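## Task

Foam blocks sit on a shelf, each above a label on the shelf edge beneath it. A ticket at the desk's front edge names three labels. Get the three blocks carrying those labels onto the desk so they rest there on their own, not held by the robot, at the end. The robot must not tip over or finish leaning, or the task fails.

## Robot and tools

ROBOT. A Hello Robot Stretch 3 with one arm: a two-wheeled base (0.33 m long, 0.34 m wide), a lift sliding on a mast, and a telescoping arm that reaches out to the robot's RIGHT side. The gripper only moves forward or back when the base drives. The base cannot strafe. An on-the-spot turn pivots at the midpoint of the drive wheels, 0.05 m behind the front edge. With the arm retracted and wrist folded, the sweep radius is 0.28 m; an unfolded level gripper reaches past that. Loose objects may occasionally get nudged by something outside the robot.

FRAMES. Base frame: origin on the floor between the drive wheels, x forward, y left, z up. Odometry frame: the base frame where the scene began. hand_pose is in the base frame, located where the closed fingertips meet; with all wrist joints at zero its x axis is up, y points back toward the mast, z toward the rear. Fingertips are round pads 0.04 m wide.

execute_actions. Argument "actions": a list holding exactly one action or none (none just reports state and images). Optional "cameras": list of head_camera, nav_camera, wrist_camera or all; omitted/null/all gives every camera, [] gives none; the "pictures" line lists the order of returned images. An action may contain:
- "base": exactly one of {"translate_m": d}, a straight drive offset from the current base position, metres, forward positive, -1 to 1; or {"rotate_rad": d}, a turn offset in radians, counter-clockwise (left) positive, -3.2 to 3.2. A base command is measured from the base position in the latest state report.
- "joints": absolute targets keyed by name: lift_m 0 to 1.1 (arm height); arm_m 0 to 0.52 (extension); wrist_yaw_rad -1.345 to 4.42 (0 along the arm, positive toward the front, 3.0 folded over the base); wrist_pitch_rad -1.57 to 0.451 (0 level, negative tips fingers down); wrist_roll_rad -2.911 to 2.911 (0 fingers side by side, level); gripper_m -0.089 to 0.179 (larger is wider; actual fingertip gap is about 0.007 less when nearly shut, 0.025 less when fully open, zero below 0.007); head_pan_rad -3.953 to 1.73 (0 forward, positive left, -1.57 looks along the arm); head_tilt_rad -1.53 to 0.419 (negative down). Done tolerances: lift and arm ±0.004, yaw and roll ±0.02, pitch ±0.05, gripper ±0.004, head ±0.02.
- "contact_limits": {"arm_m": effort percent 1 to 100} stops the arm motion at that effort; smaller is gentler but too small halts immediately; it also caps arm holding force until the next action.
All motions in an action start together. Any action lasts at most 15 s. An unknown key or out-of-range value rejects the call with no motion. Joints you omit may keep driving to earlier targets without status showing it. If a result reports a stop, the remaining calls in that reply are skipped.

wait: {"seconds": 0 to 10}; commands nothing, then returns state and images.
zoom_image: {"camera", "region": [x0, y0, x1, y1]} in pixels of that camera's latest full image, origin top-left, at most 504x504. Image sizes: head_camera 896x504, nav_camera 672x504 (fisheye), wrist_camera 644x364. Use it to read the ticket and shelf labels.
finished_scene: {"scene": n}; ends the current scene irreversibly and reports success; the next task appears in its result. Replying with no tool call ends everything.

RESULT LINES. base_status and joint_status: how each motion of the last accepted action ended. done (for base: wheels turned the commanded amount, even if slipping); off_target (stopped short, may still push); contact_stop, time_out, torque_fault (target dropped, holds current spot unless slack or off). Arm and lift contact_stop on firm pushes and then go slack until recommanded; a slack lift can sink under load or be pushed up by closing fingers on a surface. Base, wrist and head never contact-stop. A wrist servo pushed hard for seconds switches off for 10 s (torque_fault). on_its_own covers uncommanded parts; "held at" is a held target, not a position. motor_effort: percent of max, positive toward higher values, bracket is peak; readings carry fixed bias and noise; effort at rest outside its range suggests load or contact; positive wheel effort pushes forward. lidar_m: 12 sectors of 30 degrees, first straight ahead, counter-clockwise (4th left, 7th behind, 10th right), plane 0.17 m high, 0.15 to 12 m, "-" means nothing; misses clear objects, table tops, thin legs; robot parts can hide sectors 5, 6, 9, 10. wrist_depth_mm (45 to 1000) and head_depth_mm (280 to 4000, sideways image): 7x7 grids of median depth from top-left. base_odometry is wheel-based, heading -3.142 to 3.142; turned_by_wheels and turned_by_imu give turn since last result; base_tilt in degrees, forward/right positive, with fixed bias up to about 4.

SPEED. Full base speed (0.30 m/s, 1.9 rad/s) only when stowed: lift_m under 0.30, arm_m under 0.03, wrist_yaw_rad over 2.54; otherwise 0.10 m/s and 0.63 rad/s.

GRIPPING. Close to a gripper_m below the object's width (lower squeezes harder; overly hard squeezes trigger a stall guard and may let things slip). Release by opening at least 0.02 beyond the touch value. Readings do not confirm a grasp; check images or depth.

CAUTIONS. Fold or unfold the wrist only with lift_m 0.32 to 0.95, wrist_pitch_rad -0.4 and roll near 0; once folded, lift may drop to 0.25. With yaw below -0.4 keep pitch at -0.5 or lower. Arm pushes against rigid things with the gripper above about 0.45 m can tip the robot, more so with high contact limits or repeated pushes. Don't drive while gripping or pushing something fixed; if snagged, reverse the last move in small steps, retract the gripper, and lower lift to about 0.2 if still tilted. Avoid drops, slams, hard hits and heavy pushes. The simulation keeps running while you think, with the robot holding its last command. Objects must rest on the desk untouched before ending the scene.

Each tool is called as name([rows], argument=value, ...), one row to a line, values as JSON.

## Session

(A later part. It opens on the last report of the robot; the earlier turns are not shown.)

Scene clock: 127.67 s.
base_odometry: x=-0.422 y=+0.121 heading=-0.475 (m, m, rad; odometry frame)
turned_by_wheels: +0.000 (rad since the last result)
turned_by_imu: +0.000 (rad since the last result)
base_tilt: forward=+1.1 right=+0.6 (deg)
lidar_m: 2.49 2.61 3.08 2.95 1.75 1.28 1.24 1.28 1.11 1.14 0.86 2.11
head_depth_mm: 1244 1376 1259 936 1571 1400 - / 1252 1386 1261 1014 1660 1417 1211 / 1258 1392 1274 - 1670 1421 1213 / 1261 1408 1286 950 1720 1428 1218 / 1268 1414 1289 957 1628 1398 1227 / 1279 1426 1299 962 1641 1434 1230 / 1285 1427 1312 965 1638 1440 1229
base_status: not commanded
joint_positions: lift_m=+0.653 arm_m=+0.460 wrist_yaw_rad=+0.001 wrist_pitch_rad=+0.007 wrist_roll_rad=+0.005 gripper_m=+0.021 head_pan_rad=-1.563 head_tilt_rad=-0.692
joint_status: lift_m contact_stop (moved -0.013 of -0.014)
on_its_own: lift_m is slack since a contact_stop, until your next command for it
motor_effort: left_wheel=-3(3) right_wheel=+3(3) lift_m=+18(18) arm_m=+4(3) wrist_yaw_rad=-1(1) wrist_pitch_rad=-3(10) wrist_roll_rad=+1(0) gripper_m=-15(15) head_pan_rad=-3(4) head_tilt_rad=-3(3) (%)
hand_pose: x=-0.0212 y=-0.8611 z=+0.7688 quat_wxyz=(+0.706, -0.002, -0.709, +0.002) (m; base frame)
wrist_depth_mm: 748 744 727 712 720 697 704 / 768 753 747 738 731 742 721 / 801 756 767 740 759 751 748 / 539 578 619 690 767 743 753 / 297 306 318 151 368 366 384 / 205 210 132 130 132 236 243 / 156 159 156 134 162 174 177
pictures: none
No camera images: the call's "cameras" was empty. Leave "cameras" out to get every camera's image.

execute_actions([
  {"joints": {"gripper_m": 0.12}},
], cameras=["wrist_camera", "head_camera"])

Scene clock: 129.73 s.
base_odometry: x=-0.422 y=+0.121 heading=-0.475 (m, m, rad; odometry frame)
turned_by_wheels: +0.000 (rad since the last result)
turned_by_imu: +0.000 (rad since the last result)
base_tilt: forward=+1.1 right=+0.6 (deg)
lidar_m: 2.49 2.61 3.10 2.95 1.75 1.28 1.24 1.29 1.11 1.14 0.86 2.11
head_depth_mm: 1242 1372 1257 937 1565 1407 - / 1252 1393 1269 1015 1667 1417 1216 / 1259 1401 1277 - 1670 1425 1216 / 1264 1404 1284 949 1721 1430 1224 / 1270 1415 1295 955 1629 1401 1222 / 1271 1430 1299 960 1643 1437 1232 / 1289 1431 1306 965 1650 1441 1229
base_status: not commanded
joint_positions: lift_m=+0.653 arm_m=+0.460 wrist_yaw_rad=+0.001 wrist_pitch_rad=+0.007 wrist_roll_rad=+0.005 gripper_m=+0.120 head_pan_rad=-1.563 head_tilt_rad=-0.692
joint_status: all done
on_its_own: lift_m is slack since a contact_stop, until your next command for it
motor_effort: left_wheel=-3(3) right_wheel=+3(3) lift_m=+19(18) arm_m=+3(3) wrist_yaw_rad=+0(0) wrist_pitch_rad=-2(2) wrist_roll_rad=+0(1) gripper_m=+0(81) head_pan_rad=-4(4) head_tilt_rad=-3(3) (%)
hand_pose: x=-0.0212 y=-0.8611 z=+0.7689 quat_wxyz=(+0.706, -0.002, -0.709, +0.002) (m; base frame)
wrist_depth_mm: 740 737 728 724 719 721 696 / 749 756 742 732 740 733 720 / 769 764 771 744 764 740 732 / 537 575 624 679 767 754 746 / 297 331 322 198 352 370 383 / 205 221 203 132 214 241 244 / 163 158 158 134 162 164 178
pictures: head_camera (sideways: a quarter turn clockwise sets it upright), wrist_camera
Images, in order (width x height): head_camera 896x504, wrist_camera 644x364.

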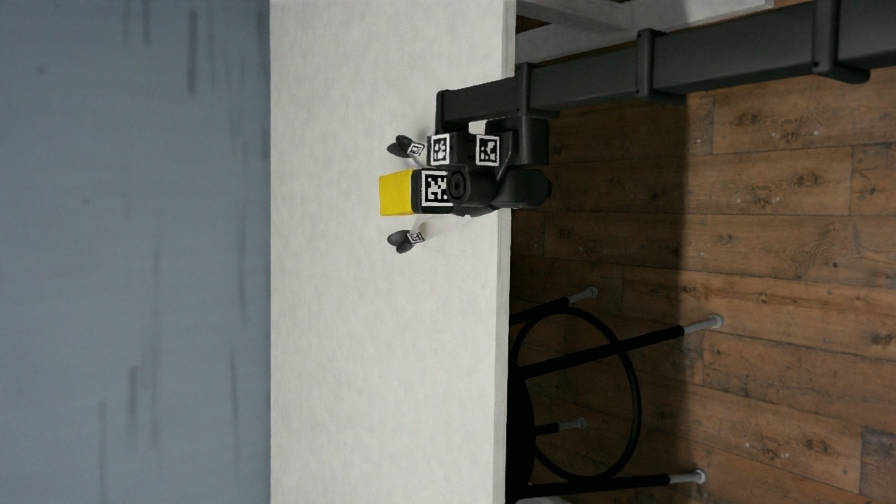

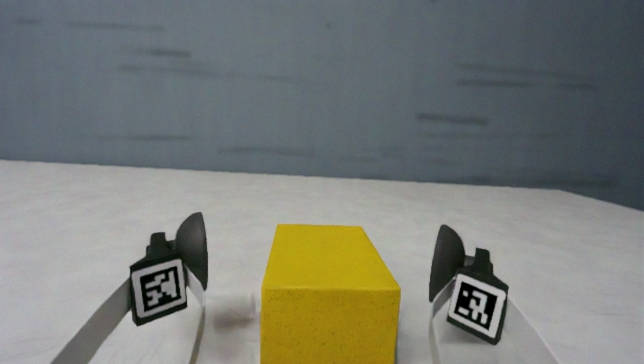

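execute_actions([
  {"joints": {"lift_m": 0.70}},
], cameras=[])

execute_actions([
  {"joints": {"arm_m": 0.0, "wrist_pitch_rad": -0.4}},
], cameras=[])

execute_actions([
  {"joints": {"wrist_yaw_rad": 3.0, "lift_m": 0.34, "gripper_m": 0.04, "head_pan_rad": 0.0, "head_tilt_rad": -0.4}, "base": {"rotate_rad": 1.94}},
], cameras=[])

execute_actions([
  {"joints": {"lift_m": 0.285}},
], cameras=["head_camera"])

Scene clock: 132.40 s.
base_odometry: x=-0.422 y=+0.121 heading=-0.475 (m, m, rad; odometry frame)
turned_by_wheels: +0.000 (rad since the last result)
turned_by_imu: +0.000 (rad since the last result)
base_tilt: forward=+1.1 right=+0.6 (deg)
lidar_m: 2.50 2.61 3.10 2.94 1.75 1.28 1.24 1.28 1.11 1.15 0.86 2.10
head_depth_mm: 1242 1384 1255 938 1493 - - / 1250 1387 1267 - 1705 1418 1211 / 1257 1396 1273 - 1715 1418 1214 / 1266 1405 1286 948 1732 1431 1222 / 1271 1419 1292 956 1624 1394 1223 / 1281 1426 1302 959 1640 1435 1227 / 1283 1436 1308 967 1646 1445 1234
base_status: not commanded
joint_positions: lift_m=+0.700 arm_m=+0.460 wrist_yaw_rad=+0.001 wrist_pitch_rad=-0.018 wrist_roll_rad=+0.005 gripper_m=+0.120 head_pan_rad=-1.563 head_tilt_rad=-0.692
joint_status: all done
motor_effort: left_wheel=-3(3) right_wheel=+3(3) lift_m=+23(25) arm_m=+3(4) wrist_yaw_rad=+0(0) wrist_pitch_rad=+6(6) wrist_roll_rad=+1(0) gripper_m=+0(0) head_pan_rad=-3(3) head_tilt_rad=-3(3) (%)
hand_pose: x=-0.0212 y=-0.8605 z=+0.8098 quat_wxyz=(+0.706, +0.007, -0.709, -0.006) (m; base frame)
wrist_depth_mm: 736 725 726 708 716 706 701 / 762 750 747 732 718 716 705 / 767 765 760 770 748 744 741 / 648 702 755 774 779 749 747 / 383 429 417 431 453 476 491 / 271 292 285 208 303 318 322 / 218 212 214 157 228 222 239
pictures: none
No camera images: the call's "cameras" was empty. Leave "cameras" out to get every camera's image.

Scene clock: 136.97 s.
base_odometry: x=-0.422 y=+0.121 heading=-0.475 (m, m, rad; odometry frame)
turned_by_wheels: +0.000 (rad since the last result)
turned_by_imu: +0.000 (rad since the last result)
base_tilt: forward=+1.1 right=+0.6 (deg)
lidar_m: 2.50 2.61 3.11 2.95 1.75 1.28 1.24 1.28 1.11 1.14 0.86 2.10
head_depth_mm: 1241 1381 1259 935 1617 1409 1208 / 1250 1390 1266 941 1712 1430 1213 / 1256 1398 1269 942 1719 1420 - / 1265 1404 1283 951 1729 1452 1220 / 1273 1419 1290 954 1639 1400 1220 / 1273 1427 1301 961 1648 1437 1228 / 1284 1432 1305 965 1640 1440 1232
base_status: not commanded
joint_positions: lift_m=+0.700 arm_m=+0.000 wrist_yaw_rad=+0.001 wrist_pitch_rad=-0.415 wrist_roll_rad=-0.001 gripper_m=+0.120 head_pan_rad=-1.563 head_tilt_rad=-0.692
joint_status: all done
motor_effort: left_wheel=-2(3) right_wheel=+2(3) lift_m=+19(23) arm_m=-2(7) wrist_yaw_rad=+0(0) wrist_pitch_rad=+5(27) wrist_roll_rad=+2(3) gripper_m=+1(0) head_pan_rad=-4(4) head_tilt_rad=-3(4) (%)
hand_pose: x=-0.0213 y=-0.3699 z=+0.7132 quat_wxyz=(+0.693, +0.146, -0.691, -0.146) (m; base frame)
wrist_depth_mm: 644 689 749 797 943 - - / 828 459 480 463 475 461 490 / - 664 - - - - - / - - - - - - - / - - - - - - - / 921 965 946 - - - - / 812 798 824 843 871 812 906
pictures: none
No camera images: the call's "cameras" was empty. Leave "cameras" out to get every camera's image.

Scene clock: 141.07 s.
base_odometry: x=-0.422 y=+0.121 heading=+1.465 (m, m, rad; odometry frame)
turned_by_wheels: +1.940 (rad since the last result)
turned_by_imu: +1.913 (rad since the last result)
base_tilt: forward=+1.0 right=+0.6 (deg)
lidar_m: 2.08 1.35 1.24 1.25 1.12 1.11 0.86 1.30 2.49 2.51 3.11 2.95
head_depth_mm: 2758 2944 3032 3145 2439 1836 1462 / 2893 3081 3189 3198 2448 1841 1459 / 3025 3238 3407 3475 2482 1824 1470 / 2642 2804 2963 3089 2455 1843 1472 / 2177 2289 2393 2519 2447 1851 1475 / 1845 1926 2004 2099 2170 1848 1481 / 1607 1662 1729 1784 1858 1807 1484
base_status: done
joint_positions: lift_m=+0.340 arm_m=+0.000 wrist_yaw_rad=+2.998 wrist_pitch_rad=-0.416 wrist_roll_rad=-0.001 gripper_m=+0.040 head_pan_rad=-0.007 head_tilt_rad=-0.409
joint_status: all done
motor_effort: left_wheel=-3(8) right_wheel=+4(8) lift_m=+14(20) arm_m=-2(2) wrist_yaw_rad=+3(3) wrist_pitch_rad=+5(5) wrist_roll_rad=+3(2) gripper_m=+0(79) head_pan_rad=+3(42) head_tilt_rad=+3(21) (%)
hand_pose: x=+0.0110 y=+0.0771 z=+0.3534 quat_wxyz=(+0.196, +0.700, +0.096, +0.680) (m; base frame)
wrist_depth_mm: - - - - - - 955 / - - - - - - - / - - - - - - - / 756 780 844 846 854 876 915 / 632 648 - 682 689 693 728 / 540 543 - 565 585 589 589 / 465 485 - 498 477 499 505
pictures: none
No camera images: the call's "cameras" was empty. Leave "cameras" out to get every camera's image.

Scene clock: 142.40 s.
base_odometry: x=-0.422 y=+0.121 heading=+1.465 (m, m, rad; odometry frame)
turned_by_wheels: +0.000 (rad since the last result)
turned_by_imu: +0.000 (rad since the last result)
base_tilt: forward=+1.1 right=+0.6 (deg)
lidar_m: 2.07 1.35 1.24 1.25 1.13 1.11 0.86 1.30 2.49 2.50 3.11 2.96
head_depth_mm: 2789 2930 3078 3199 2481 1836 1464 / 2901 3072 3196 3250 2461 1845 1470 / 3024 3220 3348 3456 2440 1833 1466 / 2613 2781 2976 3095 2457 1848 1471 / 2179 2293 2405 2520 2429 1850 1473 / 1825 1926 2016 2110 2164 1855 1472 / 1604 1673 1724 1795 1869 1815 1483
base_status: not commanded
joint_positions: lift_m=+0.285 arm_m=+0.000 wrist_yaw_rad=+2.998 wrist_pitch_rad=-0.416 wrist_roll_rad=-0.001 gripper_m=+0.040 head_pan_rad=-0.007 head_tilt_rad=-0.409
joint_status: all done
motor_effort: left_wheel=-3(3) right_wheel=+4(4) lift_m=+14(14) arm_m=-1(1) wrist_yaw_rad=+3(3) wrist_pitch_rad=+5(5) wrist_roll_rad=+2(2) gripper_m=+0(0) head_pan_rad=+3(4) head_tilt_rad=+4(3) (%)
hand_pose: x=+0.0110 y=+0.0771 z=+0.2983 quat_wxyz=(+0.196, +0.700, +0.096, +0.680) (m; base frame)
wrist_depth_mm: - - - - - - 960 / - - - - - - - / 909 930 945 - - - - / 695 691 733 739 759 792 805 / 561 574 - 598 618 628 632 / 476 494 - 518 508 513 524 / - - - - 421 438 443
pictures: head_camera (sideways: a quarter turn clockwise sets it upright)
Images, in order (width x height): head_camera 896x504.

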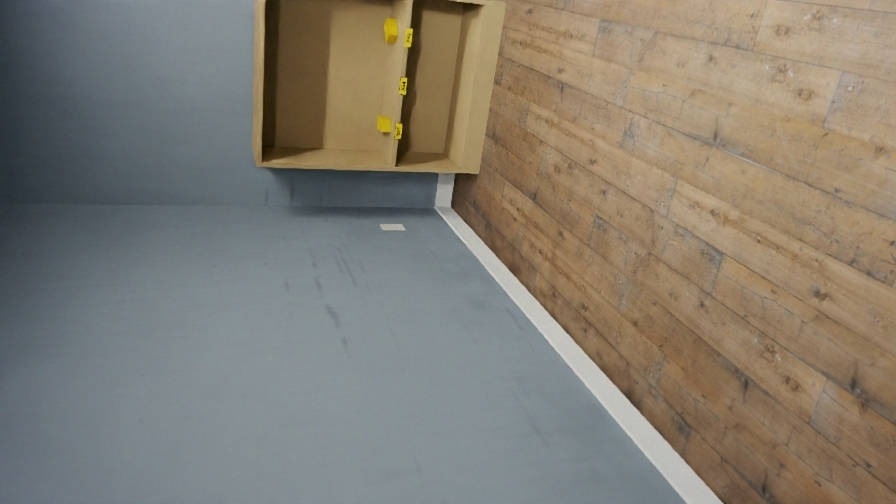

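execute_actions([
  {"base": {"rotate_rad": -0.06}},
], cameras=[])

execute_actions([
  {"base": {"translate_m": 1.0}},
], cameras=[])

execute_actions([
  {"base": {"translate_m": 1.0}},
], cameras=[])

execute_actions([
  {"base": {"translate_m": 0.5}},
], cameras=["nav_camera"])

Scene clock: 145.17 s.
base_odometry: x=-0.422 y=+0.121 heading=+1.405 (m, m, rad; odometry frame)
turned_by_wheels: -0.060 (rad since the last result)
turned_by_imu: -0.059 (rad since the last result)
base_tilt: forward=+1.1 right=+0.6 (deg)
lidar_m: 2.26 1.39 1.24 1.24 1.49 1.11 0.86 1.01 2.49 2.49 3.03 2.95
head_depth_mm: 2775 2943 3072 3226 2445 1827 1460 / 2889 3048 3155 3212 2468 1832 1461 / 2946 3168 3253 3239 2455 1837 1468 / 2983 3196 3389 3438 2457 1845 1468 / 2445 2571 2685 2800 2483 1850 1475 / 2037 2103 2179 2266 2272 1856 1482 / 1740 1784 1875 1911 1997 1853 1486
base_status: done
joint_positions: lift_m=+0.285 arm_m=+0.000 wrist_yaw_rad=+2.998 wrist_pitch_rad=-0.416 wrist_roll_rad=-0.001 gripper_m=+0.040 head_pan_rad=-0.007 head_tilt_rad=-0.409
joint_status: not commanded
motor_effort: left_wheel=+3(9) right_wheel=-4(7) lift_m=+14(14) arm_m=-2(3) wrist_yaw_rad=+3(3) wrist_pitch_rad=+5(5) wrist_roll_rad=+3(2) gripper_m=+0(0) head_pan_rad=+3(3) head_tilt_rad=+4(4) (%)
hand_pose: x=+0.0109 y=+0.0771 z=+0.2983 quat_wxyz=(+0.196, +0.700, +0.096, +0.680) (m; base frame)
wrist_depth_mm: - - - - - - 989 / - - - - - - - / 903 923 950 - - - - / 688 710 727 750 757 793 820 / 563 572 - 602 616 629 639 / 478 488 - 511 520 517 510 / - - - - 422 440 445
pictures: none
No camera images: the call's "cameras" was empty. Leave "cameras" out to get every camera's image.

Scene clock: 150.17 s.
base_odometry: x=-0.257 y=+1.107 heading=+1.406 (m, m, rad; odometry frame)
turned_by_wheels: +0.000 (rad since the last result)
turned_by_imu: -0.001 (rad since the last result)
base_tilt: forward=+1.1 right=+0.6 (deg)
lidar_m: 1.69 1.04 0.92 0.93 1.11 1.99 1.86 2.91 2.83 2.74 2.43 2.00
head_depth_mm: 1946 2057 2126 2207 2265 1830 1461 / 1997 2140 2196 2311 2273 1839 1463 / 2071 2211 2266 2419 2340 1844 1462 / 2141 2255 2418 2562 2482 1847 1478 / 1821 1888 1988 2065 2178 1837 1470 / 1509 1564 1630 1690 1760 1752 1483 / 1299 1341 1383 1420 1481 1528 1458
base_status: done
joint_positions: lift_m=+0.285 arm_m=+0.000 wrist_yaw_rad=+2.998 wrist_pitch_rad=-0.416 wrist_roll_rad=-0.001 gripper_m=+0.040 head_pan_rad=-0.007 head_tilt_rad=-0.408
joint_status: not commanded
motor_effort: left_wheel=+3(15) right_wheel=-4(8) lift_m=+14(14) arm_m=-2(3) wrist_yaw_rad=+3(3) wrist_pitch_rad=+6(5) wrist_roll_rad=+2(2) gripper_m=+0(0) head_pan_rad=+3(3) head_tilt_rad=+3(4) (%)
hand_pose: x=+0.0108 y=+0.0771 z=+0.2983 quat_wxyz=(+0.196, +0.700, +0.097, +0.680) (m; base frame)
wrist_depth_mm: - - 913 898 830 772 732 / - - - 944 891 844 811 / 924 918 990 969 958 916 845 / 690 708 738 759 765 785 801 / 564 569 - 606 617 619 641 / 476 499 - 512 516 514 526 / - - - - 419 440 450
pictures: none
No camera images: the call's "cameras" was empty. Leave "cameras" out to get every camera's image.

Scene clock: 155.17 s.
base_odometry: x=-0.093 y=+2.094 heading=+1.406 (m, m, rad; odometry frame)
turned_by_wheels: +0.000 (rad since the last result)
turned_by_imu: -0.001 (rad since the last result)
base_tilt: forward=+1.0 right=+0.6 (deg)
lidar_m: 1.09 0.69 0.61 0.61 0.73 1.37 2.98 3.48 3.12 1.97 1.53 1.15
head_depth_mm: 1127 1196 1225 1284 1377 1285 1360 / 1164 1236 1271 1343 1420 1341 1367 / 1211 1288 1344 1254 1389 1423 1399 / 1255 1331 1422 1531 1649 1734 1471 / 1191 1245 1302 1367 1436 1515 1427 / 988 1026 1062 1106 1153 1209 1268 / 847 877 902 935 966 1003 1040
base_status: done
joint_positions: lift_m=+0.285 arm_m=+0.000 wrist_yaw_rad=+2.998 wrist_pitch_rad=-0.416 wrist_roll_rad=-0.001 gripper_m=+0.040 head_pan_rad=-0.007 head_tilt_rad=-0.408
joint_status: not commanded
motor_effort: left_wheel=+3(15) right_wheel=-4(8) lift_m=+15(14) arm_m=-2(2) wrist_yaw_rad=+2(2) wrist_pitch_rad=+5(5) wrist_roll_rad=+3(2) gripper_m=+0(0) head_pan_rad=+2(2) head_tilt_rad=+3(3) (%)
hand_pose: x=+0.0108 y=+0.0771 z=+0.2983 quat_wxyz=(+0.196, +0.700, +0.097, +0.680) (m; base frame)
wrist_depth_mm: 715 - 615 580 551 526 497 / 799 770 684 647 598 572 535 / 846 832 754 707 662 620 582 / 696 706 748 733 694 682 636 / 561 571 - 596 618 621 639 / 472 498 - 515 519 517 527 / - - - - 420 442 442
pictures: none
No camera images: the call's "cameras" was empty. Leave "cameras" out to get every camera's image.

Scene clock: 158.57 s.
base_odometry: x=-0.011 y=+2.587 heading=+1.406 (m, m, rad; odometry frame)
turned_by_wheels: +0.000 (rad since the last result)
turned_by_imu: +0.000 (rad since the last result)
base_tilt: forward=+1.1 right=+0.6 (deg)
lidar_m: 0.59 0.51 0.45 0.46 0.54 1.01 3.42 3.70 2.83 1.64 0.85 0.84
head_depth_mm: 721 761 807 681 853 915 951 / 744 791 837 684 865 950 956 / 772 819 870 923 660 748 868 / 800 847 908 973 1051 1141 1245 / 821 870 924 983 1051 1115 1173 / 731 755 785 816 849 888 929 / 624 645 664 688 713 739 767
base_status: done
joint_positions: lift_m=+0.285 arm_m=+0.000 wrist_yaw_rad=+2.998 wrist_pitch_rad=-0.416 wrist_roll_rad=-0.001 gripper_m=+0.040 head_pan_rad=-0.007 head_tilt_rad=-0.408
joint_status: not commanded
motor_effort: left_wheel=+3(15) right_wheel=-4(8) lift_m=+15(15) arm_m=-2(2) wrist_yaw_rad=+2(2) wrist_pitch_rad=+6(5) wrist_roll_rad=+2(2) gripper_m=+0(0) head_pan_rad=+3(3) head_tilt_rad=+2(3) (%)
hand_pose: x=+0.0108 y=+0.0771 z=+0.2983 quat_wxyz=(+0.196, +0.700, +0.097, +0.680) (m; base frame)
wrist_depth_mm: 548 - 474 454 427 403 381 / 606 589 522 484 464 432 411 / 674 652 570 538 503 468 442 / 702 676 614 592 543 516 483 / 558 578 - 596 585 549 514 / 470 492 - 513 525 516 526 / - - - - 424 442 443
pictures: nav_camera (sideways: a quarter turn counterclockwise sets it upright)
Images, in order (width x height): nav_camera 672x504.

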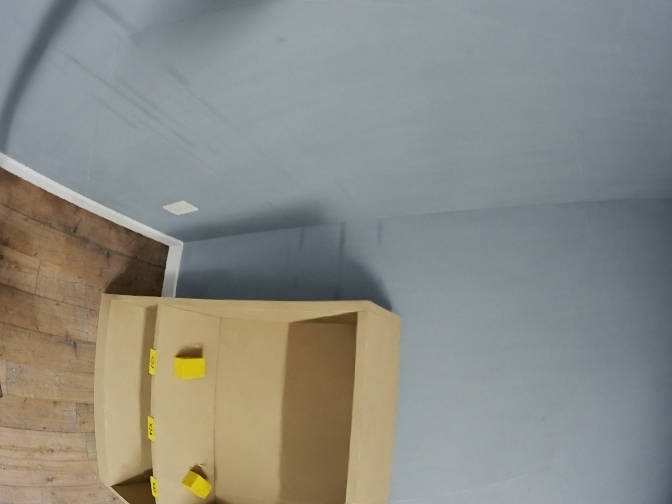

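execute_actions([
  {"base": {"rotate_rad": 1.27}, "joints": {"lift_m": 0.40, "head_pan_rad": -1.57, "head_tilt_rad": -0.8}},
], cameras=[])

execute_actions([
  {"joints": {"wrist_yaw_rad": 0.0, "gripper_m": 0.12}},
], cameras=[])

execute_actions([
  {"joints": {"wrist_pitch_rad": 0.02}},
], cameras=["wrist_camera", "head_camera"])

Scene clock: 162.30 s.
base_odometry: x=-0.011 y=+2.587 heading=+2.676 (m, m, rad; odometry frame)
turned_by_wheels: +1.270 (rad since the last result)
turned_by_imu: +1.251 (rad since the last result)
base_tilt: forward=+1.1 right=+0.6 (deg)
lidar_m: 0.45 0.47 0.66 1.91 4.00 3.38 2.64 0.85 0.86 0.59 0.63 0.47
head_depth_mm: 737 584 898 1050 1011 1205 1163 / 742 590 908 1060 1012 1234 1165 / 745 596 919 1073 991 1240 1170 / 752 601 926 1070 1021 1237 1176 / 759 606 680 888 1366 1322 1173 / 775 876 1013 1194 1412 1357 1177 / 780 887 1012 1130 1148 1170 1140
base_status: done
joint_positions: lift_m=+0.400 arm_m=+0.000 wrist_yaw_rad=+2.998 wrist_pitch_rad=-0.417 wrist_roll_rad=-0.001 gripper_m=+0.040 head_pan_rad=-1.563 head_tilt_rad=-0.790
joint_status: all done
motor_effort: left_wheel=-3(11) right_wheel=+3(11) lift_m=+22(25) arm_m=-2(3) wrist_yaw_rad=+2(2) wrist_pitch_rad=+5(5) wrist_roll_rad=+2(2) gripper_m=+0(0) head_pan_rad=-4(42) head_tilt_rad=-4(22) (%)
hand_pose: x=+0.0108 y=+0.0771 z=+0.4127 quat_wxyz=(+0.196, +0.700, +0.097, +0.680) (m; base frame)
wrist_depth_mm: - - - - - 682 472 / - - - - - 667 477 / - - - - - 678 472 / 893 908 923 948 948 681 475 / 703 734 - 779 801 656 471 / 596 612 - 623 656 620 467 / 520 528 - 549 537 558 476
pictures: none
No camera images: the call's "cameras" was empty. Leave "cameras" out to get every camera's image.

Scene clock: 164.80 s.
base_odometry: x=-0.011 y=+2.587 heading=+2.676 (m, m, rad; odometry frame)
turned_by_wheels: +0.000 (rad since the last result)
turned_by_imu: +0.000 (rad since the last result)
base_tilt: forward=+1.1 right=+0.6 (deg)
lidar_m: 0.45 0.47 0.66 1.92 4.02 3.40 2.64 0.85 0.86 0.59 0.63 0.47
head_depth_mm: 738 584 897 1052 1005 1208 1164 / 743 589 907 1065 1010 1230 1161 / 745 596 915 1077 990 1238 1191 / 752 601 922 1070 1027 1244 1169 / 760 605 679 893 1361 1328 1175 / 776 874 1015 1193 1417 1351 1184 / 782 883 1016 1130 1151 1164 1144
base_status: not commanded
joint_positions: lift_m=+0.400 arm_m=+0.000 wrist_yaw_rad=+0.003 wrist_pitch_rad=-0.417 wrist_roll_rad=-0.001 gripper_m=+0.120 head_pan_rad=-1.563 head_tilt_rad=-0.790
joint_status: all done
motor_effort: left_wheel=-3(3) right_wheel=+3(3) lift_m=+22(22) arm_m=-2(2) wrist_yaw_rad=-2(3) wrist_pitch_rad=+5(6) wrist_roll_rad=+2(2) gripper_m=+0(81) head_pan_rad=-4(4) head_tilt_rad=-4(3) (%)
hand_pose: x=-0.0209 y=-0.3697 z=+0.4127 quat_wxyz=(+0.692, +0.147, -0.691, -0.146) (m; base frame)
wrist_depth_mm: 497 594 390 488 499 500 496 / 500 648 333 319 318 321 341 / 511 677 477 627 610 591 593 / 520 750 527 697 667 660 645 / 522 682 541 623 643 636 636 / 522 620 525 511 522 538 542 / 505 524 538 531 531 527 507
pictures: none
No camera images: the call's "cameras" was empty. Leave "cameras" out to get every camera's image.

Scene clock: 165.87 s.
base_odometry: x=-0.011 y=+2.587 heading=+2.676 (m, m, rad; odometry frame)
turned_by_wheels: +0.000 (rad since the last result)
turned_by_imu: +0.000 (rad since the last result)
base_tilt: forward=+1.1 right=+0.6 (deg)
lidar_m: 0.45 0.47 0.66 1.92 4.00 3.37 2.64 0.85 0.86 0.59 0.63 0.47
head_depth_mm: 736 585 899 1047 1010 1201 1157 / 741 589 906 1067 1012 1232 1167 / 746 595 915 1077 988 1246 1193 / 750 601 920 1068 1024 1261 1169 / 757 605 680 890 1364 1319 1173 / 776 873 1012 1193 1410 1359 1178 / 783 886 1017 1134 1147 1168 1139
base_status: not commanded
joint_positions: lift_m=+0.400 arm_m=+0.000 wrist_yaw_rad=+0.003 wrist_pitch_rad=-0.007 wrist_roll_rad=-0.001 gripper_m=+0.120 head_pan_rad=-1.563 head_tilt_rad=-0.790
joint_status: all done
motor_effort: left_wheel=-3(3) right_wheel=+3(3) lift_m=+22(22) arm_m=-2(2) wrist_yaw_rad=-2(2) wrist_pitch_rad=+8(12) wrist_roll_rad=+2(2) gripper_m=+0(1) head_pan_rad=-4(4) head_tilt_rad=-4(4) (%)
hand_pose: x=-0.0208 y=-0.4013 z=+0.5127 quat_wxyz=(+0.708, +0.004, -0.707, -0.002) (m; base frame)
wrist_depth_mm: 498 624 399 554 534 535 536 / 501 633 409 562 559 542 538 / 512 643 420 575 571 564 550 / 514 662 442 578 581 583 566 / 523 685 382 361 386 408 430 / 527 665 537 634 622 607 590 / 518 726 483 640 634 627 607
pictures: head_camera (sideways: a quarter turn clockwise sets it upright), wrist_camera
Images, in order (width x height): head_camera 896x504, wrist_camera 644x364.

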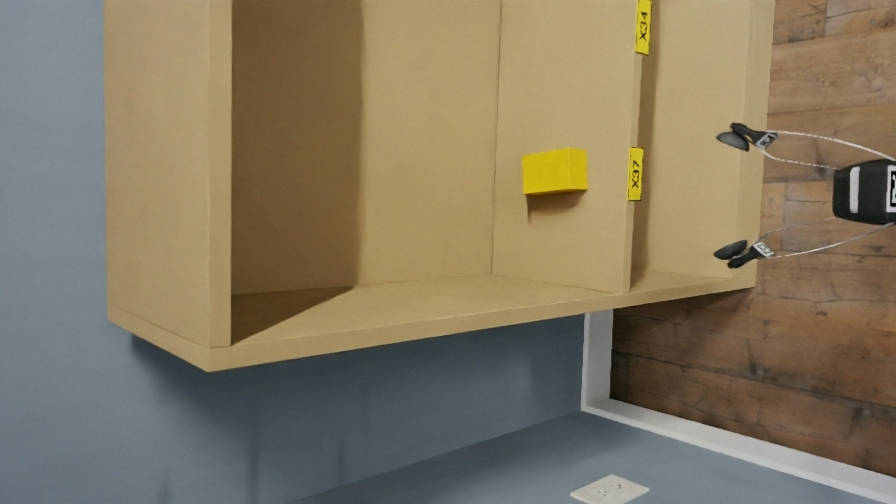

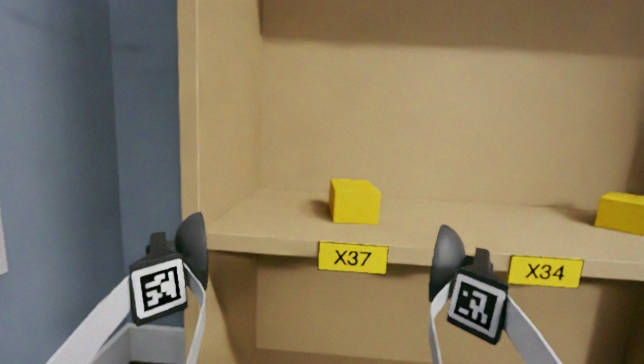

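execute_actions([
  {"base": {"translate_m": -0.04}, "joints": {"arm_m": 0.2}},
], cameras=["wrist_camera"])

Scene clock: 169.63 s.
base_odometry: x=+0.025 y=+2.569 heading=+2.676 (m, m, rad; odometry frame)
turned_by_wheels: +0.000 (rad since the last result)
turned_by_imu: +0.000 (rad since the last result)
base_tilt: forward=+1.1 right=+0.6 (deg)
lidar_m: 0.49 0.52 0.72 2.08 3.33 3.34 2.61 0.82 0.85 0.62 0.60 0.51
head_depth_mm: 735 584 899 1049 1008 1223 1157 / 740 590 903 1063 1015 1261 - / 745 596 914 1072 991 1286 1144 / 754 602 922 1085 1044 1269 1174 / 755 606 877 908 1022 1265 1178 / 774 644 671 1191 1452 1354 1175 / 778 885 1019 1171 1251 1261 1163
base_status: done
joint_positions: lift_m=+0.400 arm_m=+0.200 wrist_yaw_rad=+0.001 wrist_pitch_rad=-0.005 wrist_roll_rad=-0.001 gripper_m=+0.120 head_pan_rad=-1.563 head_tilt_rad=-0.790
joint_status: all done
motor_effort: left_wheel=-3(9) right_wheel=+3(4) lift_m=+22(22) arm_m=+3(3) wrist_yaw_rad=-1(2) wrist_pitch_rad=+8(9) wrist_roll_rad=+2(2) gripper_m=+0(0) head_pan_rad=-4(4) head_tilt_rad=-3(4) (%)
hand_pose: x=-0.0211 y=-0.6008 z=+0.5131 quat_wxyz=(+0.708, +0.003, -0.707, -0.002) (m; base frame)
wrist_depth_mm: 203 274 374 361 353 351 349 / 205 278 378 372 369 362 354 / 208 283 387 380 380 371 367 / 211 289 395 394 389 382 377 / 214 276 350 229 380 389 380 / 210 240 236 209 250 265 267 / 179 173 178 183 187 182 196
pictures: wrist_camera
Images, in order (width x height): wrist_camera 644x364.

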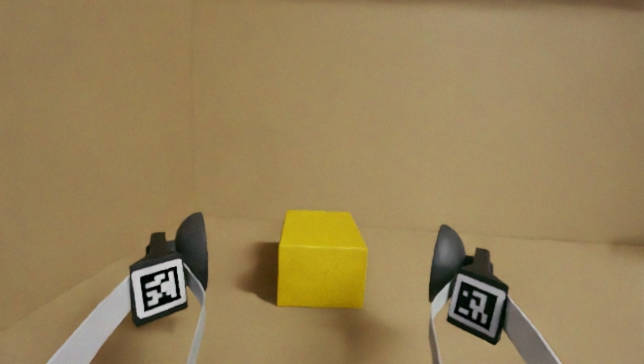

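execute_actions([
  {"joints": {"arm_m": 0.278, "lift_m": 0.374}},
], cameras=[])

execute_actions([
  {"joints": {"gripper_m": 0.02}},
], cameras=["wrist_camera"])

Scene clock: 171.93 s.
base_odometry: x=+0.025 y=+2.569 heading=+2.676 (m, m, rad; odometry frame)
turned_by_wheels: +0.000 (rad since the last result)
turned_by_imu: +0.000 (rad since the last result)
base_tilt: forward=+1.0 right=+0.6 (deg)
lidar_m: 0.50 0.52 0.72 2.10 3.34 3.35 2.61 0.82 0.85 0.62 0.60 0.51
head_depth_mm: 734 584 895 1048 1008 1226 1156 / 741 590 904 1066 1012 1267 1175 / 747 595 911 1075 990 - 1164 / 751 600 922 1090 1023 1268 1167 / 757 605 873 906 1025 1270 1177 / 773 646 669 1188 1454 1353 1182 / 777 884 1023 1171 1247 1261 1161
base_status: not commanded
joint_positions: lift_m=+0.374 arm_m=+0.278 wrist_yaw_rad=+0.001 wrist_pitch_rad=-0.005 wrist_roll_rad=-0.001 gripper_m=+0.120 head_pan_rad=-1.563 head_tilt_rad=-0.790
joint_status: all done
motor_effort: left_wheel=-3(3) right_wheel=+4(3) lift_m=+14(22) arm_m=+4(2) wrist_yaw_rad=-1(0) wrist_pitch_rad=+8(8) wrist_roll_rad=+2(2) gripper_m=+1(1) head_pan_rad=-4(4) head_tilt_rad=-3(4) (%)
hand_pose: x=-0.0211 y=-0.6788 z=+0.4876 quat_wxyz=(+0.708, +0.002, -0.707, -0.002) (m; base frame)
wrist_depth_mm: 202 272 293 290 287 282 278 / 202 277 303 300 298 290 285 / 204 281 310 306 305 298 294 / 209 286 320 312 312 308 300 / 211 255 272 154 303 310 307 / 175 190 166 127 176 209 212 / 142 137 134 131 142 144 155
pictures: none
No camera images: the call's "cameras" was empty. Leave "cameras" out to get every camera's image.

Scene clock: 173.43 s.
base_odometry: x=+0.025 y=+2.569 heading=+2.676 (m, m, rad; odometry frame)
turned_by_wheels: +0.000 (rad since the last result)
turned_by_imu: +0.000 (rad since the last result)
base_tilt: forward=+1.0 right=+0.6 (deg)
lidar_m: 0.49 0.52 0.72 2.09 3.33 3.35 2.61 0.82 0.85 0.62 0.60 0.51
head_depth_mm: 736 583 898 1046 1005 1226 1158 / 740 590 904 1065 1013 1257 1173 / 747 596 914 1070 993 - 1173 / 752 600 921 1086 1021 1268 1174 / 756 606 872 908 1022 1276 1176 / 775 647 669 1190 1449 1360 1174 / 781 883 1021 1173 1247 1264 1164
base_status: not commanded
joint_positions: lift_m=+0.374 arm_m=+0.278 wrist_yaw_rad=+0.001 wrist_pitch_rad=-0.005 wrist_roll_rad=-0.001 gripper_m=+0.021 head_pan_rad=-1.563 head_tilt_rad=-0.790
joint_status: all done
motor_effort: left_wheel=-3(3) right_wheel=+3(4) lift_m=+14(14) arm_m=+4(3) wrist_yaw_rad=-1(1) wrist_pitch_rad=+8(8) wrist_roll_rad=+3(2) gripper_m=-16(90) head_pan_rad=-4(3) head_tilt_rad=-4(3) (%)
hand_pose: x=-0.0211 y=-0.6788 z=+0.4876 quat_wxyz=(+0.708, +0.002, -0.707, -0.002) (m; base frame)
wrist_depth_mm: 200 271 297 291 287 284 279 / 204 280 304 296 294 290 287 / 206 281 311 305 302 297 295 / 210 287 322 317 310 307 301 / 211 252 275 153 314 311 307 / 176 182 124 125 128 205 213 / 135 137 134 129 136 153 156
pictures: wrist_camera
Images, in order (width x height): wrist_camera 644x364.

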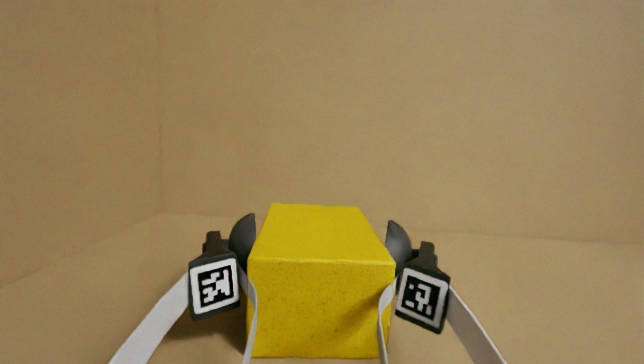

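execute_actions([
  {"joints": {"lift_m": 0.41}},
], cameras=[])

execute_actions([
  {"joints": {"arm_m": 0.0}},
], cameras=[])

execute_actions([
  {"joints": {"wrist_pitch_rad": -0.4, "wrist_yaw_rad": 3.0, "head_pan_rad": 0.0, "head_tilt_rad": -0.4}, "base": {"rotate_rad": 1.82}},
], cameras=[])

execute_actions([
  {"joints": {"lift_m": 0.285}},
], cameras=["head_camera", "wrist_camera"])

Scene clock: 176.00 s.
base_odometry: x=+0.025 y=+2.569 heading=+2.676 (m, m, rad; odometry frame)
turned_by_wheels: +0.000 (rad since the last result)
turned_by_imu: +0.000 (rad since the last result)
base_tilt: forward=+1.1 right=+0.6 (deg)
lidar_m: 0.49 0.52 0.72 2.09 3.33 3.33 2.60 0.82 0.85 0.62 0.60 0.51
head_depth_mm: 735 583 897 1050 1007 1232 1159 / 740 588 903 1062 1012 1250 1164 / 745 596 912 1070 994 - 1169 / 750 599 921 1088 1020 1264 1172 / 758 606 874 906 1022 1266 1176 / 776 644 668 1197 1453 1353 1178 / 781 885 1023 1171 1253 1263 1163
base_status: not commanded
joint_positions: lift_m=+0.410 arm_m=+0.278 wrist_yaw_rad=+0.001 wrist_pitch_rad=-0.005 wrist_roll_rad=-0.001 gripper_m=+0.021 head_pan_rad=-1.563 head_tilt_rad=-0.790
joint_status: all done
motor_effort: left_wheel=-3(3) right_wheel=+4(4) lift_m=+23(25) arm_m=+4(4) wrist_yaw_rad=-1(0) wrist_pitch_rad=+9(8) wrist_roll_rad=+2(3) gripper_m=-16(16) head_pan_rad=-4(4) head_tilt_rad=-3(3) (%)
hand_pose: x=-0.0211 y=-0.6788 z=+0.5231 quat_wxyz=(+0.708, +0.002, -0.707, -0.002) (m; base frame)
wrist_depth_mm: 202 271 296 291 286 283 278 / 204 273 303 300 294 289 287 / 207 282 312 309 299 298 293 / 209 283 321 315 312 307 300 / 211 287 327 154 316 315 313 / 211 247 124 126 127 279 289 / 184 186 183 129 185 208 213
pictures: none
No camera images: the call's "cameras" was empty. Leave "cameras" out to get every camera's image.

Scene clock: 179.27 s.
base_odometry: x=+0.025 y=+2.569 heading=+2.676 (m, m, rad; odometry frame)
turned_by_wheels: +0.000 (rad since the last result)
turned_by_imu: +0.000 (rad since the last result)
base_tilt: forward=+1.1 right=+0.7 (deg)
lidar_m: 0.49 0.52 0.72 2.09 3.33 3.33 2.61 0.82 0.85 0.63 0.60 0.51
head_depth_mm: 735 584 897 1051 1008 1227 1162 / 739 589 905 1057 1010 1233 1167 / 745 596 911 1075 1018 1000 1198 / 753 600 923 1087 1020 1267 1169 / 755 607 873 905 1022 1276 1178 / 772 644 669 1192 1454 1354 1178 / 780 885 1021 1172 1256 1264 1162
base_status: not commanded
joint_positions: lift_m=+0.410 arm_m=+0.000 wrist_yaw_rad=+0.001 wrist_pitch_rad=-0.005 wrist_roll_rad=-0.001 gripper_m=+0.021 head_pan_rad=-1.563 head_tilt_rad=-0.790
joint_status: all done
motor_effort: left_wheel=-3(3) right_wheel=+3(4) lift_m=+23(23) arm_m=-3(4) wrist_yaw_rad=+0(0) wrist_pitch_rad=+8(8) wrist_roll_rad=+2(2) gripper_m=-17(16) head_pan_rad=-4(4) head_tilt_rad=-3(4) (%)
hand_pose: x=-0.0212 y=-0.4013 z=+0.5231 quat_wxyz=(+0.708, +0.002, -0.707, -0.002) (m; base frame)
wrist_depth_mm: 536 604 512 557 543 528 522 / 556 624 522 555 555 547 542 / 554 638 532 575 569 560 555 / 559 657 534 584 583 573 565 / 565 683 381 154 451 436 425 / 567 688 124 126 128 335 346 / 583 683 534 129 626 621 610
pictures: none
No camera images: the call's "cameras" was empty. Leave "cameras" out to get every camera's image.

Scene clock: 183.10 s.
base_odometry: x=+0.025 y=+2.569 heading=-1.788 (m, m, rad; odometry frame)
turned_by_wheels: +1.820 (rad since the last result)
turned_by_imu: +1.794 (rad since the last result)
base_tilt: forward=+1.1 right=+0.6 (deg)
lidar_m: 3.62 3.73 2.80 1.76 0.96 0.83 0.60 0.57 0.49 0.49 0.58 1.02
head_depth_mm: 3255 3412 3658 3727 2471 1842 1468 / 3384 3576 3669 3571 2463 1830 1463 / 3445 3669 3899 3752 2448 1833 1463 / 3611 3813 3959 3553 2476 1831 1469 / 3689 3953 - 3770 2471 1854 1476 / 3803 - - 3798 2501 1839 1478 / 3969 - - 3828 2539 1851 1483
base_status: done
joint_positions: lift_m=+0.410 arm_m=+0.000 wrist_yaw_rad=+2.998 wrist_pitch_rad=-0.419 wrist_roll_rad=+0.000 gripper_m=+0.021 head_pan_rad=-0.007 head_tilt_rad=-0.409
joint_status: all done
motor_effort: left_wheel=-3(9) right_wheel=+3(9) lift_m=+23(23) arm_m=-3(2) wrist_yaw_rad=+3(5) wrist_pitch_rad=+6(5) wrist_roll_rad=+2(3) gripper_m=-17(16) head_pan_rad=+3(42) head_tilt_rad=+3(21) (%)
hand_pose: x=+0.0109 y=+0.0768 z=+0.4222 quat_wxyz=(+0.197, +0.700, +0.097, +0.680) (m; base frame)
wrist_depth_mm: 612 - - - - - - / 727 711 - - - - - / 771 778 - - - - - / 729 787 948 951 - - - / 611 724 165 154 809 813 813 / 585 624 - 125 127 669 675 / 535 543 128 129 531 568 568
pictures: none
No camera images: the call's "cameras" was empty. Leave "cameras" out to get every camera's image.

Scene clock: 185.07 s.
base_odometry: x=+0.025 y=+2.569 heading=-1.788 (m, m, rad; odometry frame)
turned_by_wheels: +0.000 (rad since the last result)
turned_by_imu: +0.000 (rad since the last result)
base_tilt: forward=+1.1 right=+0.6 (deg)
lidar_m: 3.43 3.73 2.79 1.76 0.95 0.83 0.60 0.57 0.49 0.49 0.58 1.02
head_depth_mm: 3270 3491 3710 3681 2466 1832 1464 / 3389 3518 3733 3558 2463 1832 1471 / 3433 3699 3842 3810 2478 1836 1475 / 3580 3814 3994 3519 2475 1847 1469 / 3689 3964 - 3756 2493 1837 1472 / 3739 - - 3805 2499 1843 1471 / 3984 - - 3811 2472 1848 1482
base_status: not commanded
joint_positions: lift_m=+0.285 arm_m=+0.000 wrist_yaw_rad=+2.998 wrist_pitch_rad=-0.420 wrist_roll_rad=+0.000 gripper_m=+0.021 head_pan_rad=-0.007 head_tilt_rad=-0.409
joint_status: all done
motor_effort: left_wheel=-3(3) right_wheel=+3(3) lift_m=+15(23) arm_m=-2(2) wrist_yaw_rad=+3(3) wrist_pitch_rad=+6(7) wrist_roll_rad=+2(2) gripper_m=-16(17) head_pan_rad=+2(2) head_tilt_rad=+4(3) (%)
hand_pose: x=+0.0109 y=+0.0766 z=+0.2974 quat_wxyz=(+0.197, +0.700, +0.098, +0.680) (m; base frame)
wrist_depth_mm: 651 - - - - - - / 723 697 - - - - - / 695 729 975 - - - - / 592 678 726 747 784 772 801 / 549 570 166 154 617 620 646 / 474 494 - 125 127 513 519 / - - - 129 404 437 444
pictures: head_camera (sideways: a quarter turn clockwise sets it upright), wrist_camera
Images, in order (width x height): head_camera 896x504, wrist_camera 644x364.

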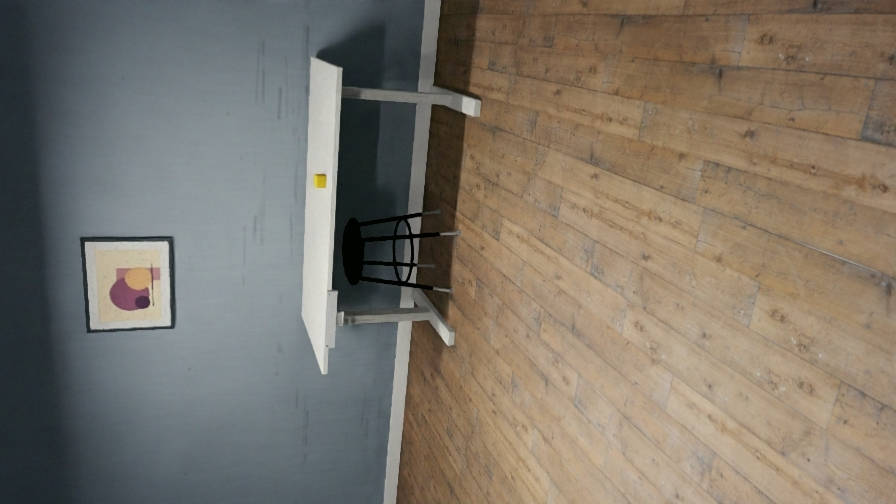

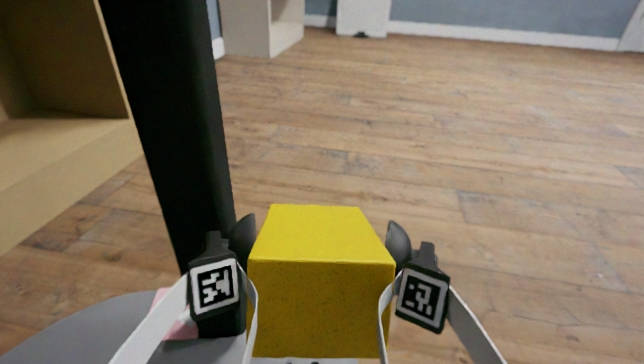

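execute_actions([
  {"base": {"translate_m": 1.0}},
], cameras=[])

execute_actions([
  {"base": {"translate_m": 1.0}},
], cameras=[])

execute_actions([
  {"base": {"translate_m": 0.48}},
], cameras=[])

execute_actions([
  {"base": {"rotate_rad": 1.365}, "joints": {"lift_m": 0.74, "head_pan_rad": -1.57, "head_tilt_rad": -0.7}},
], cameras=["head_camera"])

Scene clock: 190.97 s.
base_odometry: x=-0.190 y=+1.593 heading=-1.788 (m, m, rad; odometry frame)
turned_by_wheels: +0.000 (rad since the last result)
turned_by_imu: -0.001 (rad since the last result)
base_tilt: forward=+1.1 right=+0.7 (deg)
lidar_m: 2.35 3.36 2.98 2.69 2.14 1.57 1.51 0.88 0.76 0.76 0.90 1.57
head_depth_mm: 2428 2585 2673 2884 2452 1833 1469 / 2505 2663 2803 3007 2506 1836 1471 / 2609 2741 2854 3097 2452 1841 1470 / 2652 2847 2952 3057 2494 1853 1469 / 2725 2955 3062 3009 2478 1840 1478 / 2837 3039 3244 3400 2496 1857 1479 / 2942 3156 3381 3585 2510 1863 1484
base_status: done
joint_positions: lift_m=+0.285 arm_m=+0.000 wrist_yaw_rad=+2.998 wrist_pitch_rad=-0.420 wrist_roll_rad=+0.000 gripper_m=+0.021 head_pan_rad=-0.007 head_tilt_rad=-0.408
joint_status: not commanded
motor_effort: left_wheel=-3(9) right_wheel=+3(13) lift_m=+14(14) arm_m=-2(3) wrist_yaw_rad=+2(3) wrist_pitch_rad=+7(7) wrist_roll_rad=+2(3) gripper_m=-17(17) head_pan_rad=+3(3) head_tilt_rad=+3(3) (%)
hand_pose: x=+0.0108 y=+0.0766 z=+0.2974 quat_wxyz=(+0.197, +0.700, +0.098, +0.680) (m; base frame)
wrist_depth_mm: - - - - - - - / - - - - - - - / 865 871 949 - - - - / 684 695 741 747 763 773 793 / 559 568 165 154 633 626 633 / 474 496 - 125 128 517 521 / - - - 128 413 438 442
pictures: none
No camera images: the call's "cameras" was empty. Leave "cameras" out to get every camera's image.

Scene clock: 195.97 s.
base_odometry: x=-0.406 y=+0.616 heading=-1.788 (m, m, rad; odometry frame)
turned_by_wheels: +0.000 (rad since the last result)
turned_by_imu: -0.001 (rad since the last result)
base_tilt: forward=+1.1 right=+0.6 (deg)
lidar_m: 1.49 1.79 2.69 2.71 3.16 2.50 2.05 1.19 1.04 1.04 1.21 1.50
head_depth_mm: 1599 1707 1793 1656 2038 1841 1467 / 1650 1756 1865 1665 2136 1838 1461 / 1697 1805 1921 1670 2192 1848 1470 / 1744 1864 1995 1665 1720 1850 1467 / 1796 1935 2065 1677 1706 1857 1475 / 1866 2000 2160 1688 2174 1786 1485 / 1930 2080 2231 1699 2494 1824 1479
base_status: done
joint_positions: lift_m=+0.285 arm_m=+0.000 wrist_yaw_rad=+2.998 wrist_pitch_rad=-0.420 wrist_roll_rad=+0.000 gripper_m=+0.021 head_pan_rad=-0.007 head_tilt_rad=-0.408
joint_status: not commanded
motor_effort: left_wheel=-3(8) right_wheel=+2(12) lift_m=+14(15) arm_m=-2(2) wrist_yaw_rad=+3(2) wrist_pitch_rad=+7(7) wrist_roll_rad=+3(2) gripper_m=-17(17) head_pan_rad=+3(3) head_tilt_rad=+4(2) (%)
hand_pose: x=+0.0107 y=+0.0766 z=+0.2974 quat_wxyz=(+0.197, +0.700, +0.098, +0.680) (m; base frame)
wrist_depth_mm: - - - - - - - / - - - - - - - / 903 913 977 - - - - / 682 705 720 743 766 769 799 / 563 568 166 153 634 623 638 / 472 495 - 125 127 509 520 / - - - 129 412 440 440
pictures: none
No camera images: the call's "cameras" was empty. Leave "cameras" out to get every camera's image.

Scene clock: 199.30 s.
base_odometry: x=-0.509 y=+0.147 heading=-1.788 (m, m, rad; odometry frame)
turned_by_wheels: +0.000 (rad since the last result)
turned_by_imu: -0.001 (rad since the last result)
base_tilt: forward=+1.1 right=+0.6 (deg)
lidar_m: 0.87 1.04 2.57 2.56 3.01 3.16 2.30 1.34 1.17 1.17 1.36 1.07
head_depth_mm: 1208 1279 1353 1434 1092 815 1472 / 1245 1318 1396 1469 1090 848 1466 / 1281 1359 1449 1523 1101 881 1472 / 1313 1410 1509 1557 1100 925 1394 / 1343 1464 1570 1615 1102 1079 1473 / 1393 1514 1617 1673 1113 1226 1435 / 1439 1560 1688 1742 1110 1551 1480
base_status: done
joint_positions: lift_m=+0.285 arm_m=+0.000 wrist_yaw_rad=+2.998 wrist_pitch_rad=-0.420 wrist_roll_rad=+0.000 gripper_m=+0.021 head_pan_rad=-0.007 head_tilt_rad=-0.408
joint_status: not commanded
motor_effort: left_wheel=-3(9) right_wheel=+3(12) lift_m=+15(15) arm_m=-2(3) wrist_yaw_rad=+2(2) wrist_pitch_rad=+7(7) wrist_roll_rad=+2(3) gripper_m=-16(17) head_pan_rad=+3(3) head_tilt_rad=+3(3) (%)
hand_pose: x=+0.0107 y=+0.0766 z=+0.2974 quat_wxyz=(+0.197, +0.700, +0.098, +0.680) (m; base frame)
wrist_depth_mm: - - - - - - - / - - - - - - - / 882 921 953 - - - - / 684 686 735 758 768 797 795 / 561 566 166 154 631 616 622 / 468 497 - 125 127 513 514 / - - - 129 409 436 441
pictures: none
No camera images: the call's "cameras" was empty. Leave "cameras" out to get every camera's image.

Scene clock: 204.27 s.
base_odometry: x=-0.509 y=+0.147 heading=-0.423 (m, m, rad; odometry frame)
turned_by_wheels: +1.365 (rad since the last result)
turned_by_imu: +1.345 (rad since the last result)
base_tilt: forward=+1.1 right=+0.6 (deg)
lidar_m: 2.56 2.74 3.18 2.96 1.55 1.19 1.16 1.24 1.08 1.15 0.87 2.24
head_depth_mm: 1217 1343 1257 936 1561 1410 1208 / 1235 1363 1266 938 1657 1419 1212 / 1247 1384 1274 946 1718 1421 1225 / 1258 1399 1286 951 1722 1425 1252 / 1284 1423 1286 955 1682 1436 1222 / 1291 1443 1304 963 1688 1442 1227 / 1316 1461 1310 1005 1648 1441 1229
base_status: done
joint_positions: lift_m=+0.740 arm_m=+0.000 wrist_yaw_rad=+2.998 wrist_pitch_rad=-0.421 wrist_roll_rad=+0.000 gripper_m=+0.021 head_pan_rad=-1.563 head_tilt_rad=-0.692
joint_status: all done
motor_effort: left_wheel=-3(12) right_wheel=+4(10) lift_m=+23(24) arm_m=-3(2) wrist_yaw_rad=+2(2) wrist_pitch_rad=+8(7) wrist_roll_rad=+2(2) gripper_m=-16(16) head_pan_rad=-4(44) head_tilt_rad=-4(20) (%)
hand_pose: x=+0.0107 y=+0.0766 z=+0.7518 quat_wxyz=(+0.197, +0.700, +0.098, +0.680) (m; base frame)
wrist_depth_mm: - - - - - - - / - - - - - - - / - - - - - - - / - - - - - - - / - - 166 154 - - - / 995 - - 125 127 - - / 827 848 829 129 852 883 926
pictures: head_camera (sideways: a quarter turn clockwise sets it upright)
Images, in order (width x height): head_camera 896x504.

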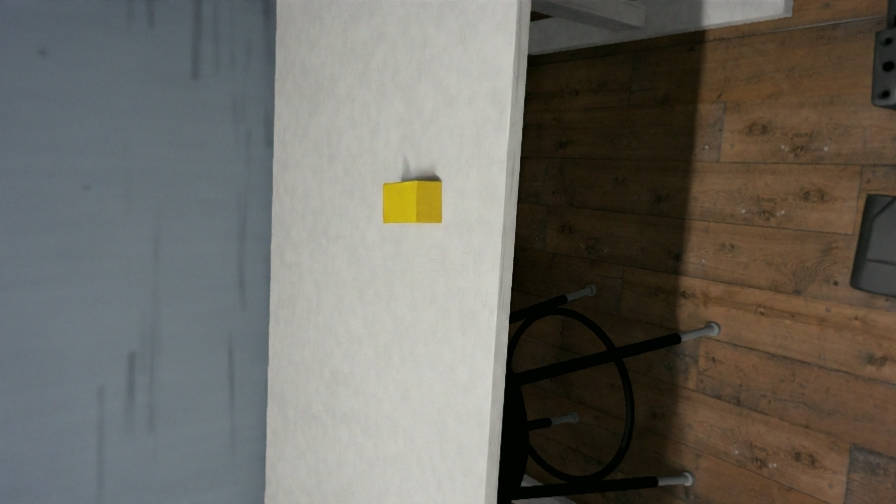

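execute_actions([
  {"base": {"translate_m": -0.18}, "joints": {"wrist_yaw_rad": 0.0}},
], cameras=[])

execute_actions([
  {"joints": {"wrist_pitch_rad": -0.12, "arm_m": 0.46}},
], cameras=["head_camera", "wrist_camera"])

Scene clock: 208.13 s.
base_odometry: x=-0.673 y=+0.221 heading=-0.423 (m, m, rad; odometry frame)
turned_by_wheels: +0.000 (rad since the last result)
turned_by_imu: +0.000 (rad since the last result)
base_tilt: forward=+1.0 right=+0.6 (deg)
lidar_m: 2.75 2.94 3.26 2.96 1.31 1.01 0.99 1.05 1.03 1.02 0.94 2.22
head_depth_mm: 1208 1338 1252 937 1657 1414 1210 / 1219 1348 1261 940 1517 1409 1236 / 1241 1371 1274 945 1657 609 - / 1252 1390 1287 949 1725 1443 1224 / 1268 1413 1293 950 1730 1433 1219 / 1283 1434 1298 962 1695 1423 1222 / 1300 1445 1305 965 1697 1439 1222
base_status: done
joint_positions: lift_m=+0.740 arm_m=+0.000 wrist_yaw_rad=+0.002 wrist_pitch_rad=-0.421 wrist_roll_rad=+0.000 gripper_m=+0.021 head_pan_rad=-1.563 head_tilt_rad=-0.692
joint_status: all done
motor_effort: left_wheel=-3(11) right_wheel=+3(5) lift_m=+22(23) arm_m=-1(2) wrist_yaw_rad=-1(4) wrist_pitch_rad=+7(7) wrist_roll_rad=+2(2) gripper_m=-17(16) head_pan_rad=-4(4) head_tilt_rad=-3(3) (%)
hand_pose: x=-0.0210 y=-0.3692 z=+0.7518 quat_wxyz=(+0.692, +0.149, -0.691, -0.147) (m; base frame)
wrist_depth_mm: 844 897 968 - - - 993 / 508 493 516 532 572 664 - / 772 785 - - 440 445 - / - - - - - - - / - - - 154 - - - / 982 - 124 125 127 - - / 841 841 863 129 869 918 921
pictures: none
No camera images: the call's "cameras" was empty. Leave "cameras" out to get every camera's image.

Scene clock: 212.70 s.
base_odometry: x=-0.673 y=+0.221 heading=-0.423 (m, m, rad; odometry frame)
turned_by_wheels: +0.000 (rad since the last result)
turned_by_imu: +0.000 (rad since the last result)
base_tilt: forward=+1.1 right=+0.6 (deg)
lidar_m: 2.74 2.93 3.26 2.97 1.31 1.01 0.99 1.05 1.02 1.02 0.94 2.23
head_depth_mm: 1203 1341 1253 971 - - 1184 / 1214 1351 1333 - 1569 1388 1216 / 1238 1373 1336 - 1659 1417 1214 / 1248 1386 1286 948 1717 1427 1214 / 1261 1408 1294 949 1735 1434 1226 / 1274 1431 1299 957 1690 1424 1227 / 1299 1448 1302 965 1685 1447 1233
base_status: not commanded
joint_positions: lift_m=+0.740 arm_m=+0.460 wrist_yaw_rad=+0.001 wrist_pitch_rad=-0.149 wrist_roll_rad=+0.000 gripper_m=+0.021 head_pan_rad=-1.563 head_tilt_rad=-0.692
joint_status: all done
motor_effort: left_wheel=-3(3) right_wheel=+3(3) lift_m=+23(23) arm_m=+3(3) wrist_yaw_rad=-1(2) wrist_pitch_rad=+10(10) wrist_roll_rad=+2(2) gripper_m=-16(16) head_pan_rad=-4(4) head_tilt_rad=-3(4) (%)
hand_pose: x=-0.0212 y=-0.8545 z=+0.8165 quat_wxyz=(+0.706, +0.053, -0.705, -0.053) (m; base frame)
wrist_depth_mm: 726 714 690 660 655 637 621 / 776 743 731 699 686 669 642 / 796 780 774 730 719 708 683 / 488 504 532 563 597 683 713 / 343 351 363 154 414 401 486 / 206 267 124 125 127 296 306 / 197 213 212 129 213 235 237
pictures: head_camera (sideways: a quarter turn clockwise sets it upright), wrist_camera
Images, in order (width x height): head_camera 896x504, wrist_camera 644x364.

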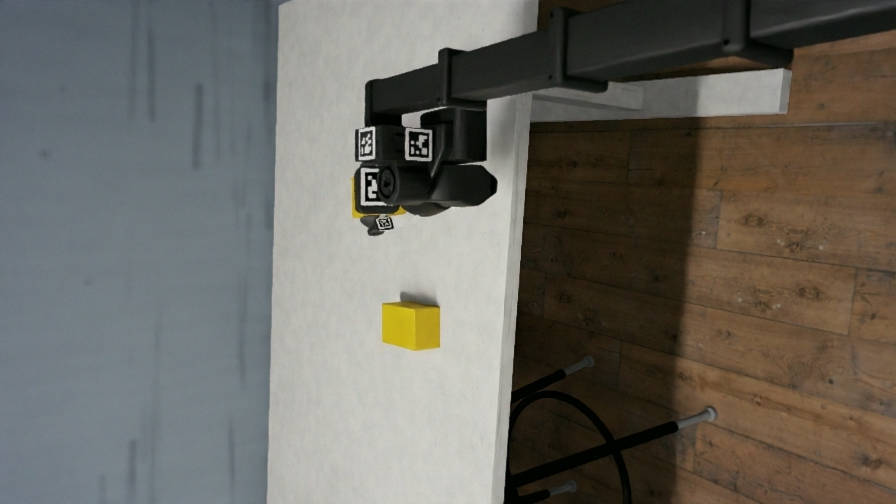

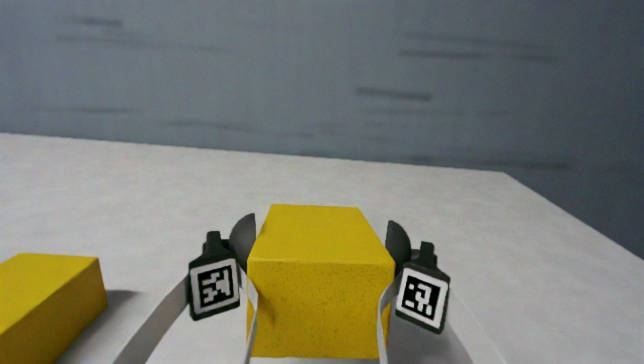

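execute_actions([
  {"joints": {"lift_m": 0.687}},
], cameras=["wrist_camera"])

Scene clock: 214.53 s.
base_odometry: x=-0.673 y=+0.221 heading=-0.423 (m, m, rad; odometry frame)
turned_by_wheels: +0.000 (rad since the last result)
turned_by_imu: +0.000 (rad since the last result)
base_tilt: forward=+1.1 right=+0.7 (deg)
lidar_m: 2.74 2.93 3.24 2.97 1.31 1.00 0.98 1.04 1.02 1.02 0.94 2.22
head_depth_mm: 1203 1332 1250 937 1674 - - / 1220 1353 1267 1056 1664 1383 1213 / 1238 1370 1270 - 1669 1423 1217 / 1256 1390 1281 951 1715 1427 1217 / 1265 1408 1294 951 1728 1435 1222 / 1283 1436 1293 960 1682 1431 1227 / 1306 1449 1308 968 1688 1446 1233
base_status: not commanded
joint_positions: lift_m=+0.687 arm_m=+0.460 wrist_yaw_rad=+0.001 wrist_pitch_rad=-0.149 wrist_roll_rad=+0.000 gripper_m=+0.021 head_pan_rad=-1.563 head_tilt_rad=-0.692
joint_status: all done
motor_effort: left_wheel=-3(3) right_wheel=+3(3) lift_m=+14(18) arm_m=+3(4) wrist_yaw_rad=+0(1) wrist_pitch_rad=+10(10) wrist_roll_rad=+2(2) gripper_m=-16(16) head_pan_rad=-5(4) head_tilt_rad=-3(3) (%)
hand_pose: x=-0.0212 y=-0.8545 z=+0.7641 quat_wxyz=(+0.706, +0.053, -0.705, -0.053) (m; base frame)
wrist_depth_mm: 724 711 700 671 648 638 627 / 761 734 724 710 685 667 645 / 625 664 729 730 695 688 671 / 351 365 379 398 418 445 701 / 197 250 259 153 291 283 294 / 184 191 124 125 127 211 215 / 150 152 150 129 151 166 168
pictures: wrist_camera
Images, in order (width x height): wrist_camera 644x364.

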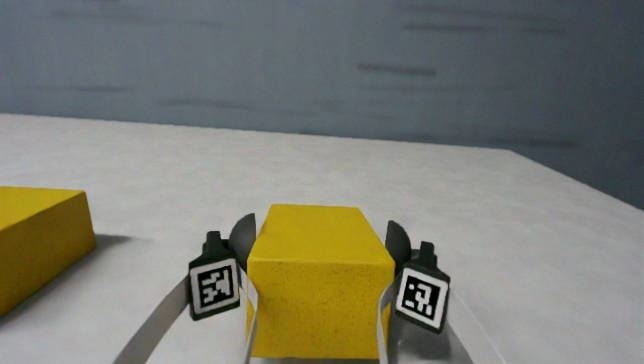

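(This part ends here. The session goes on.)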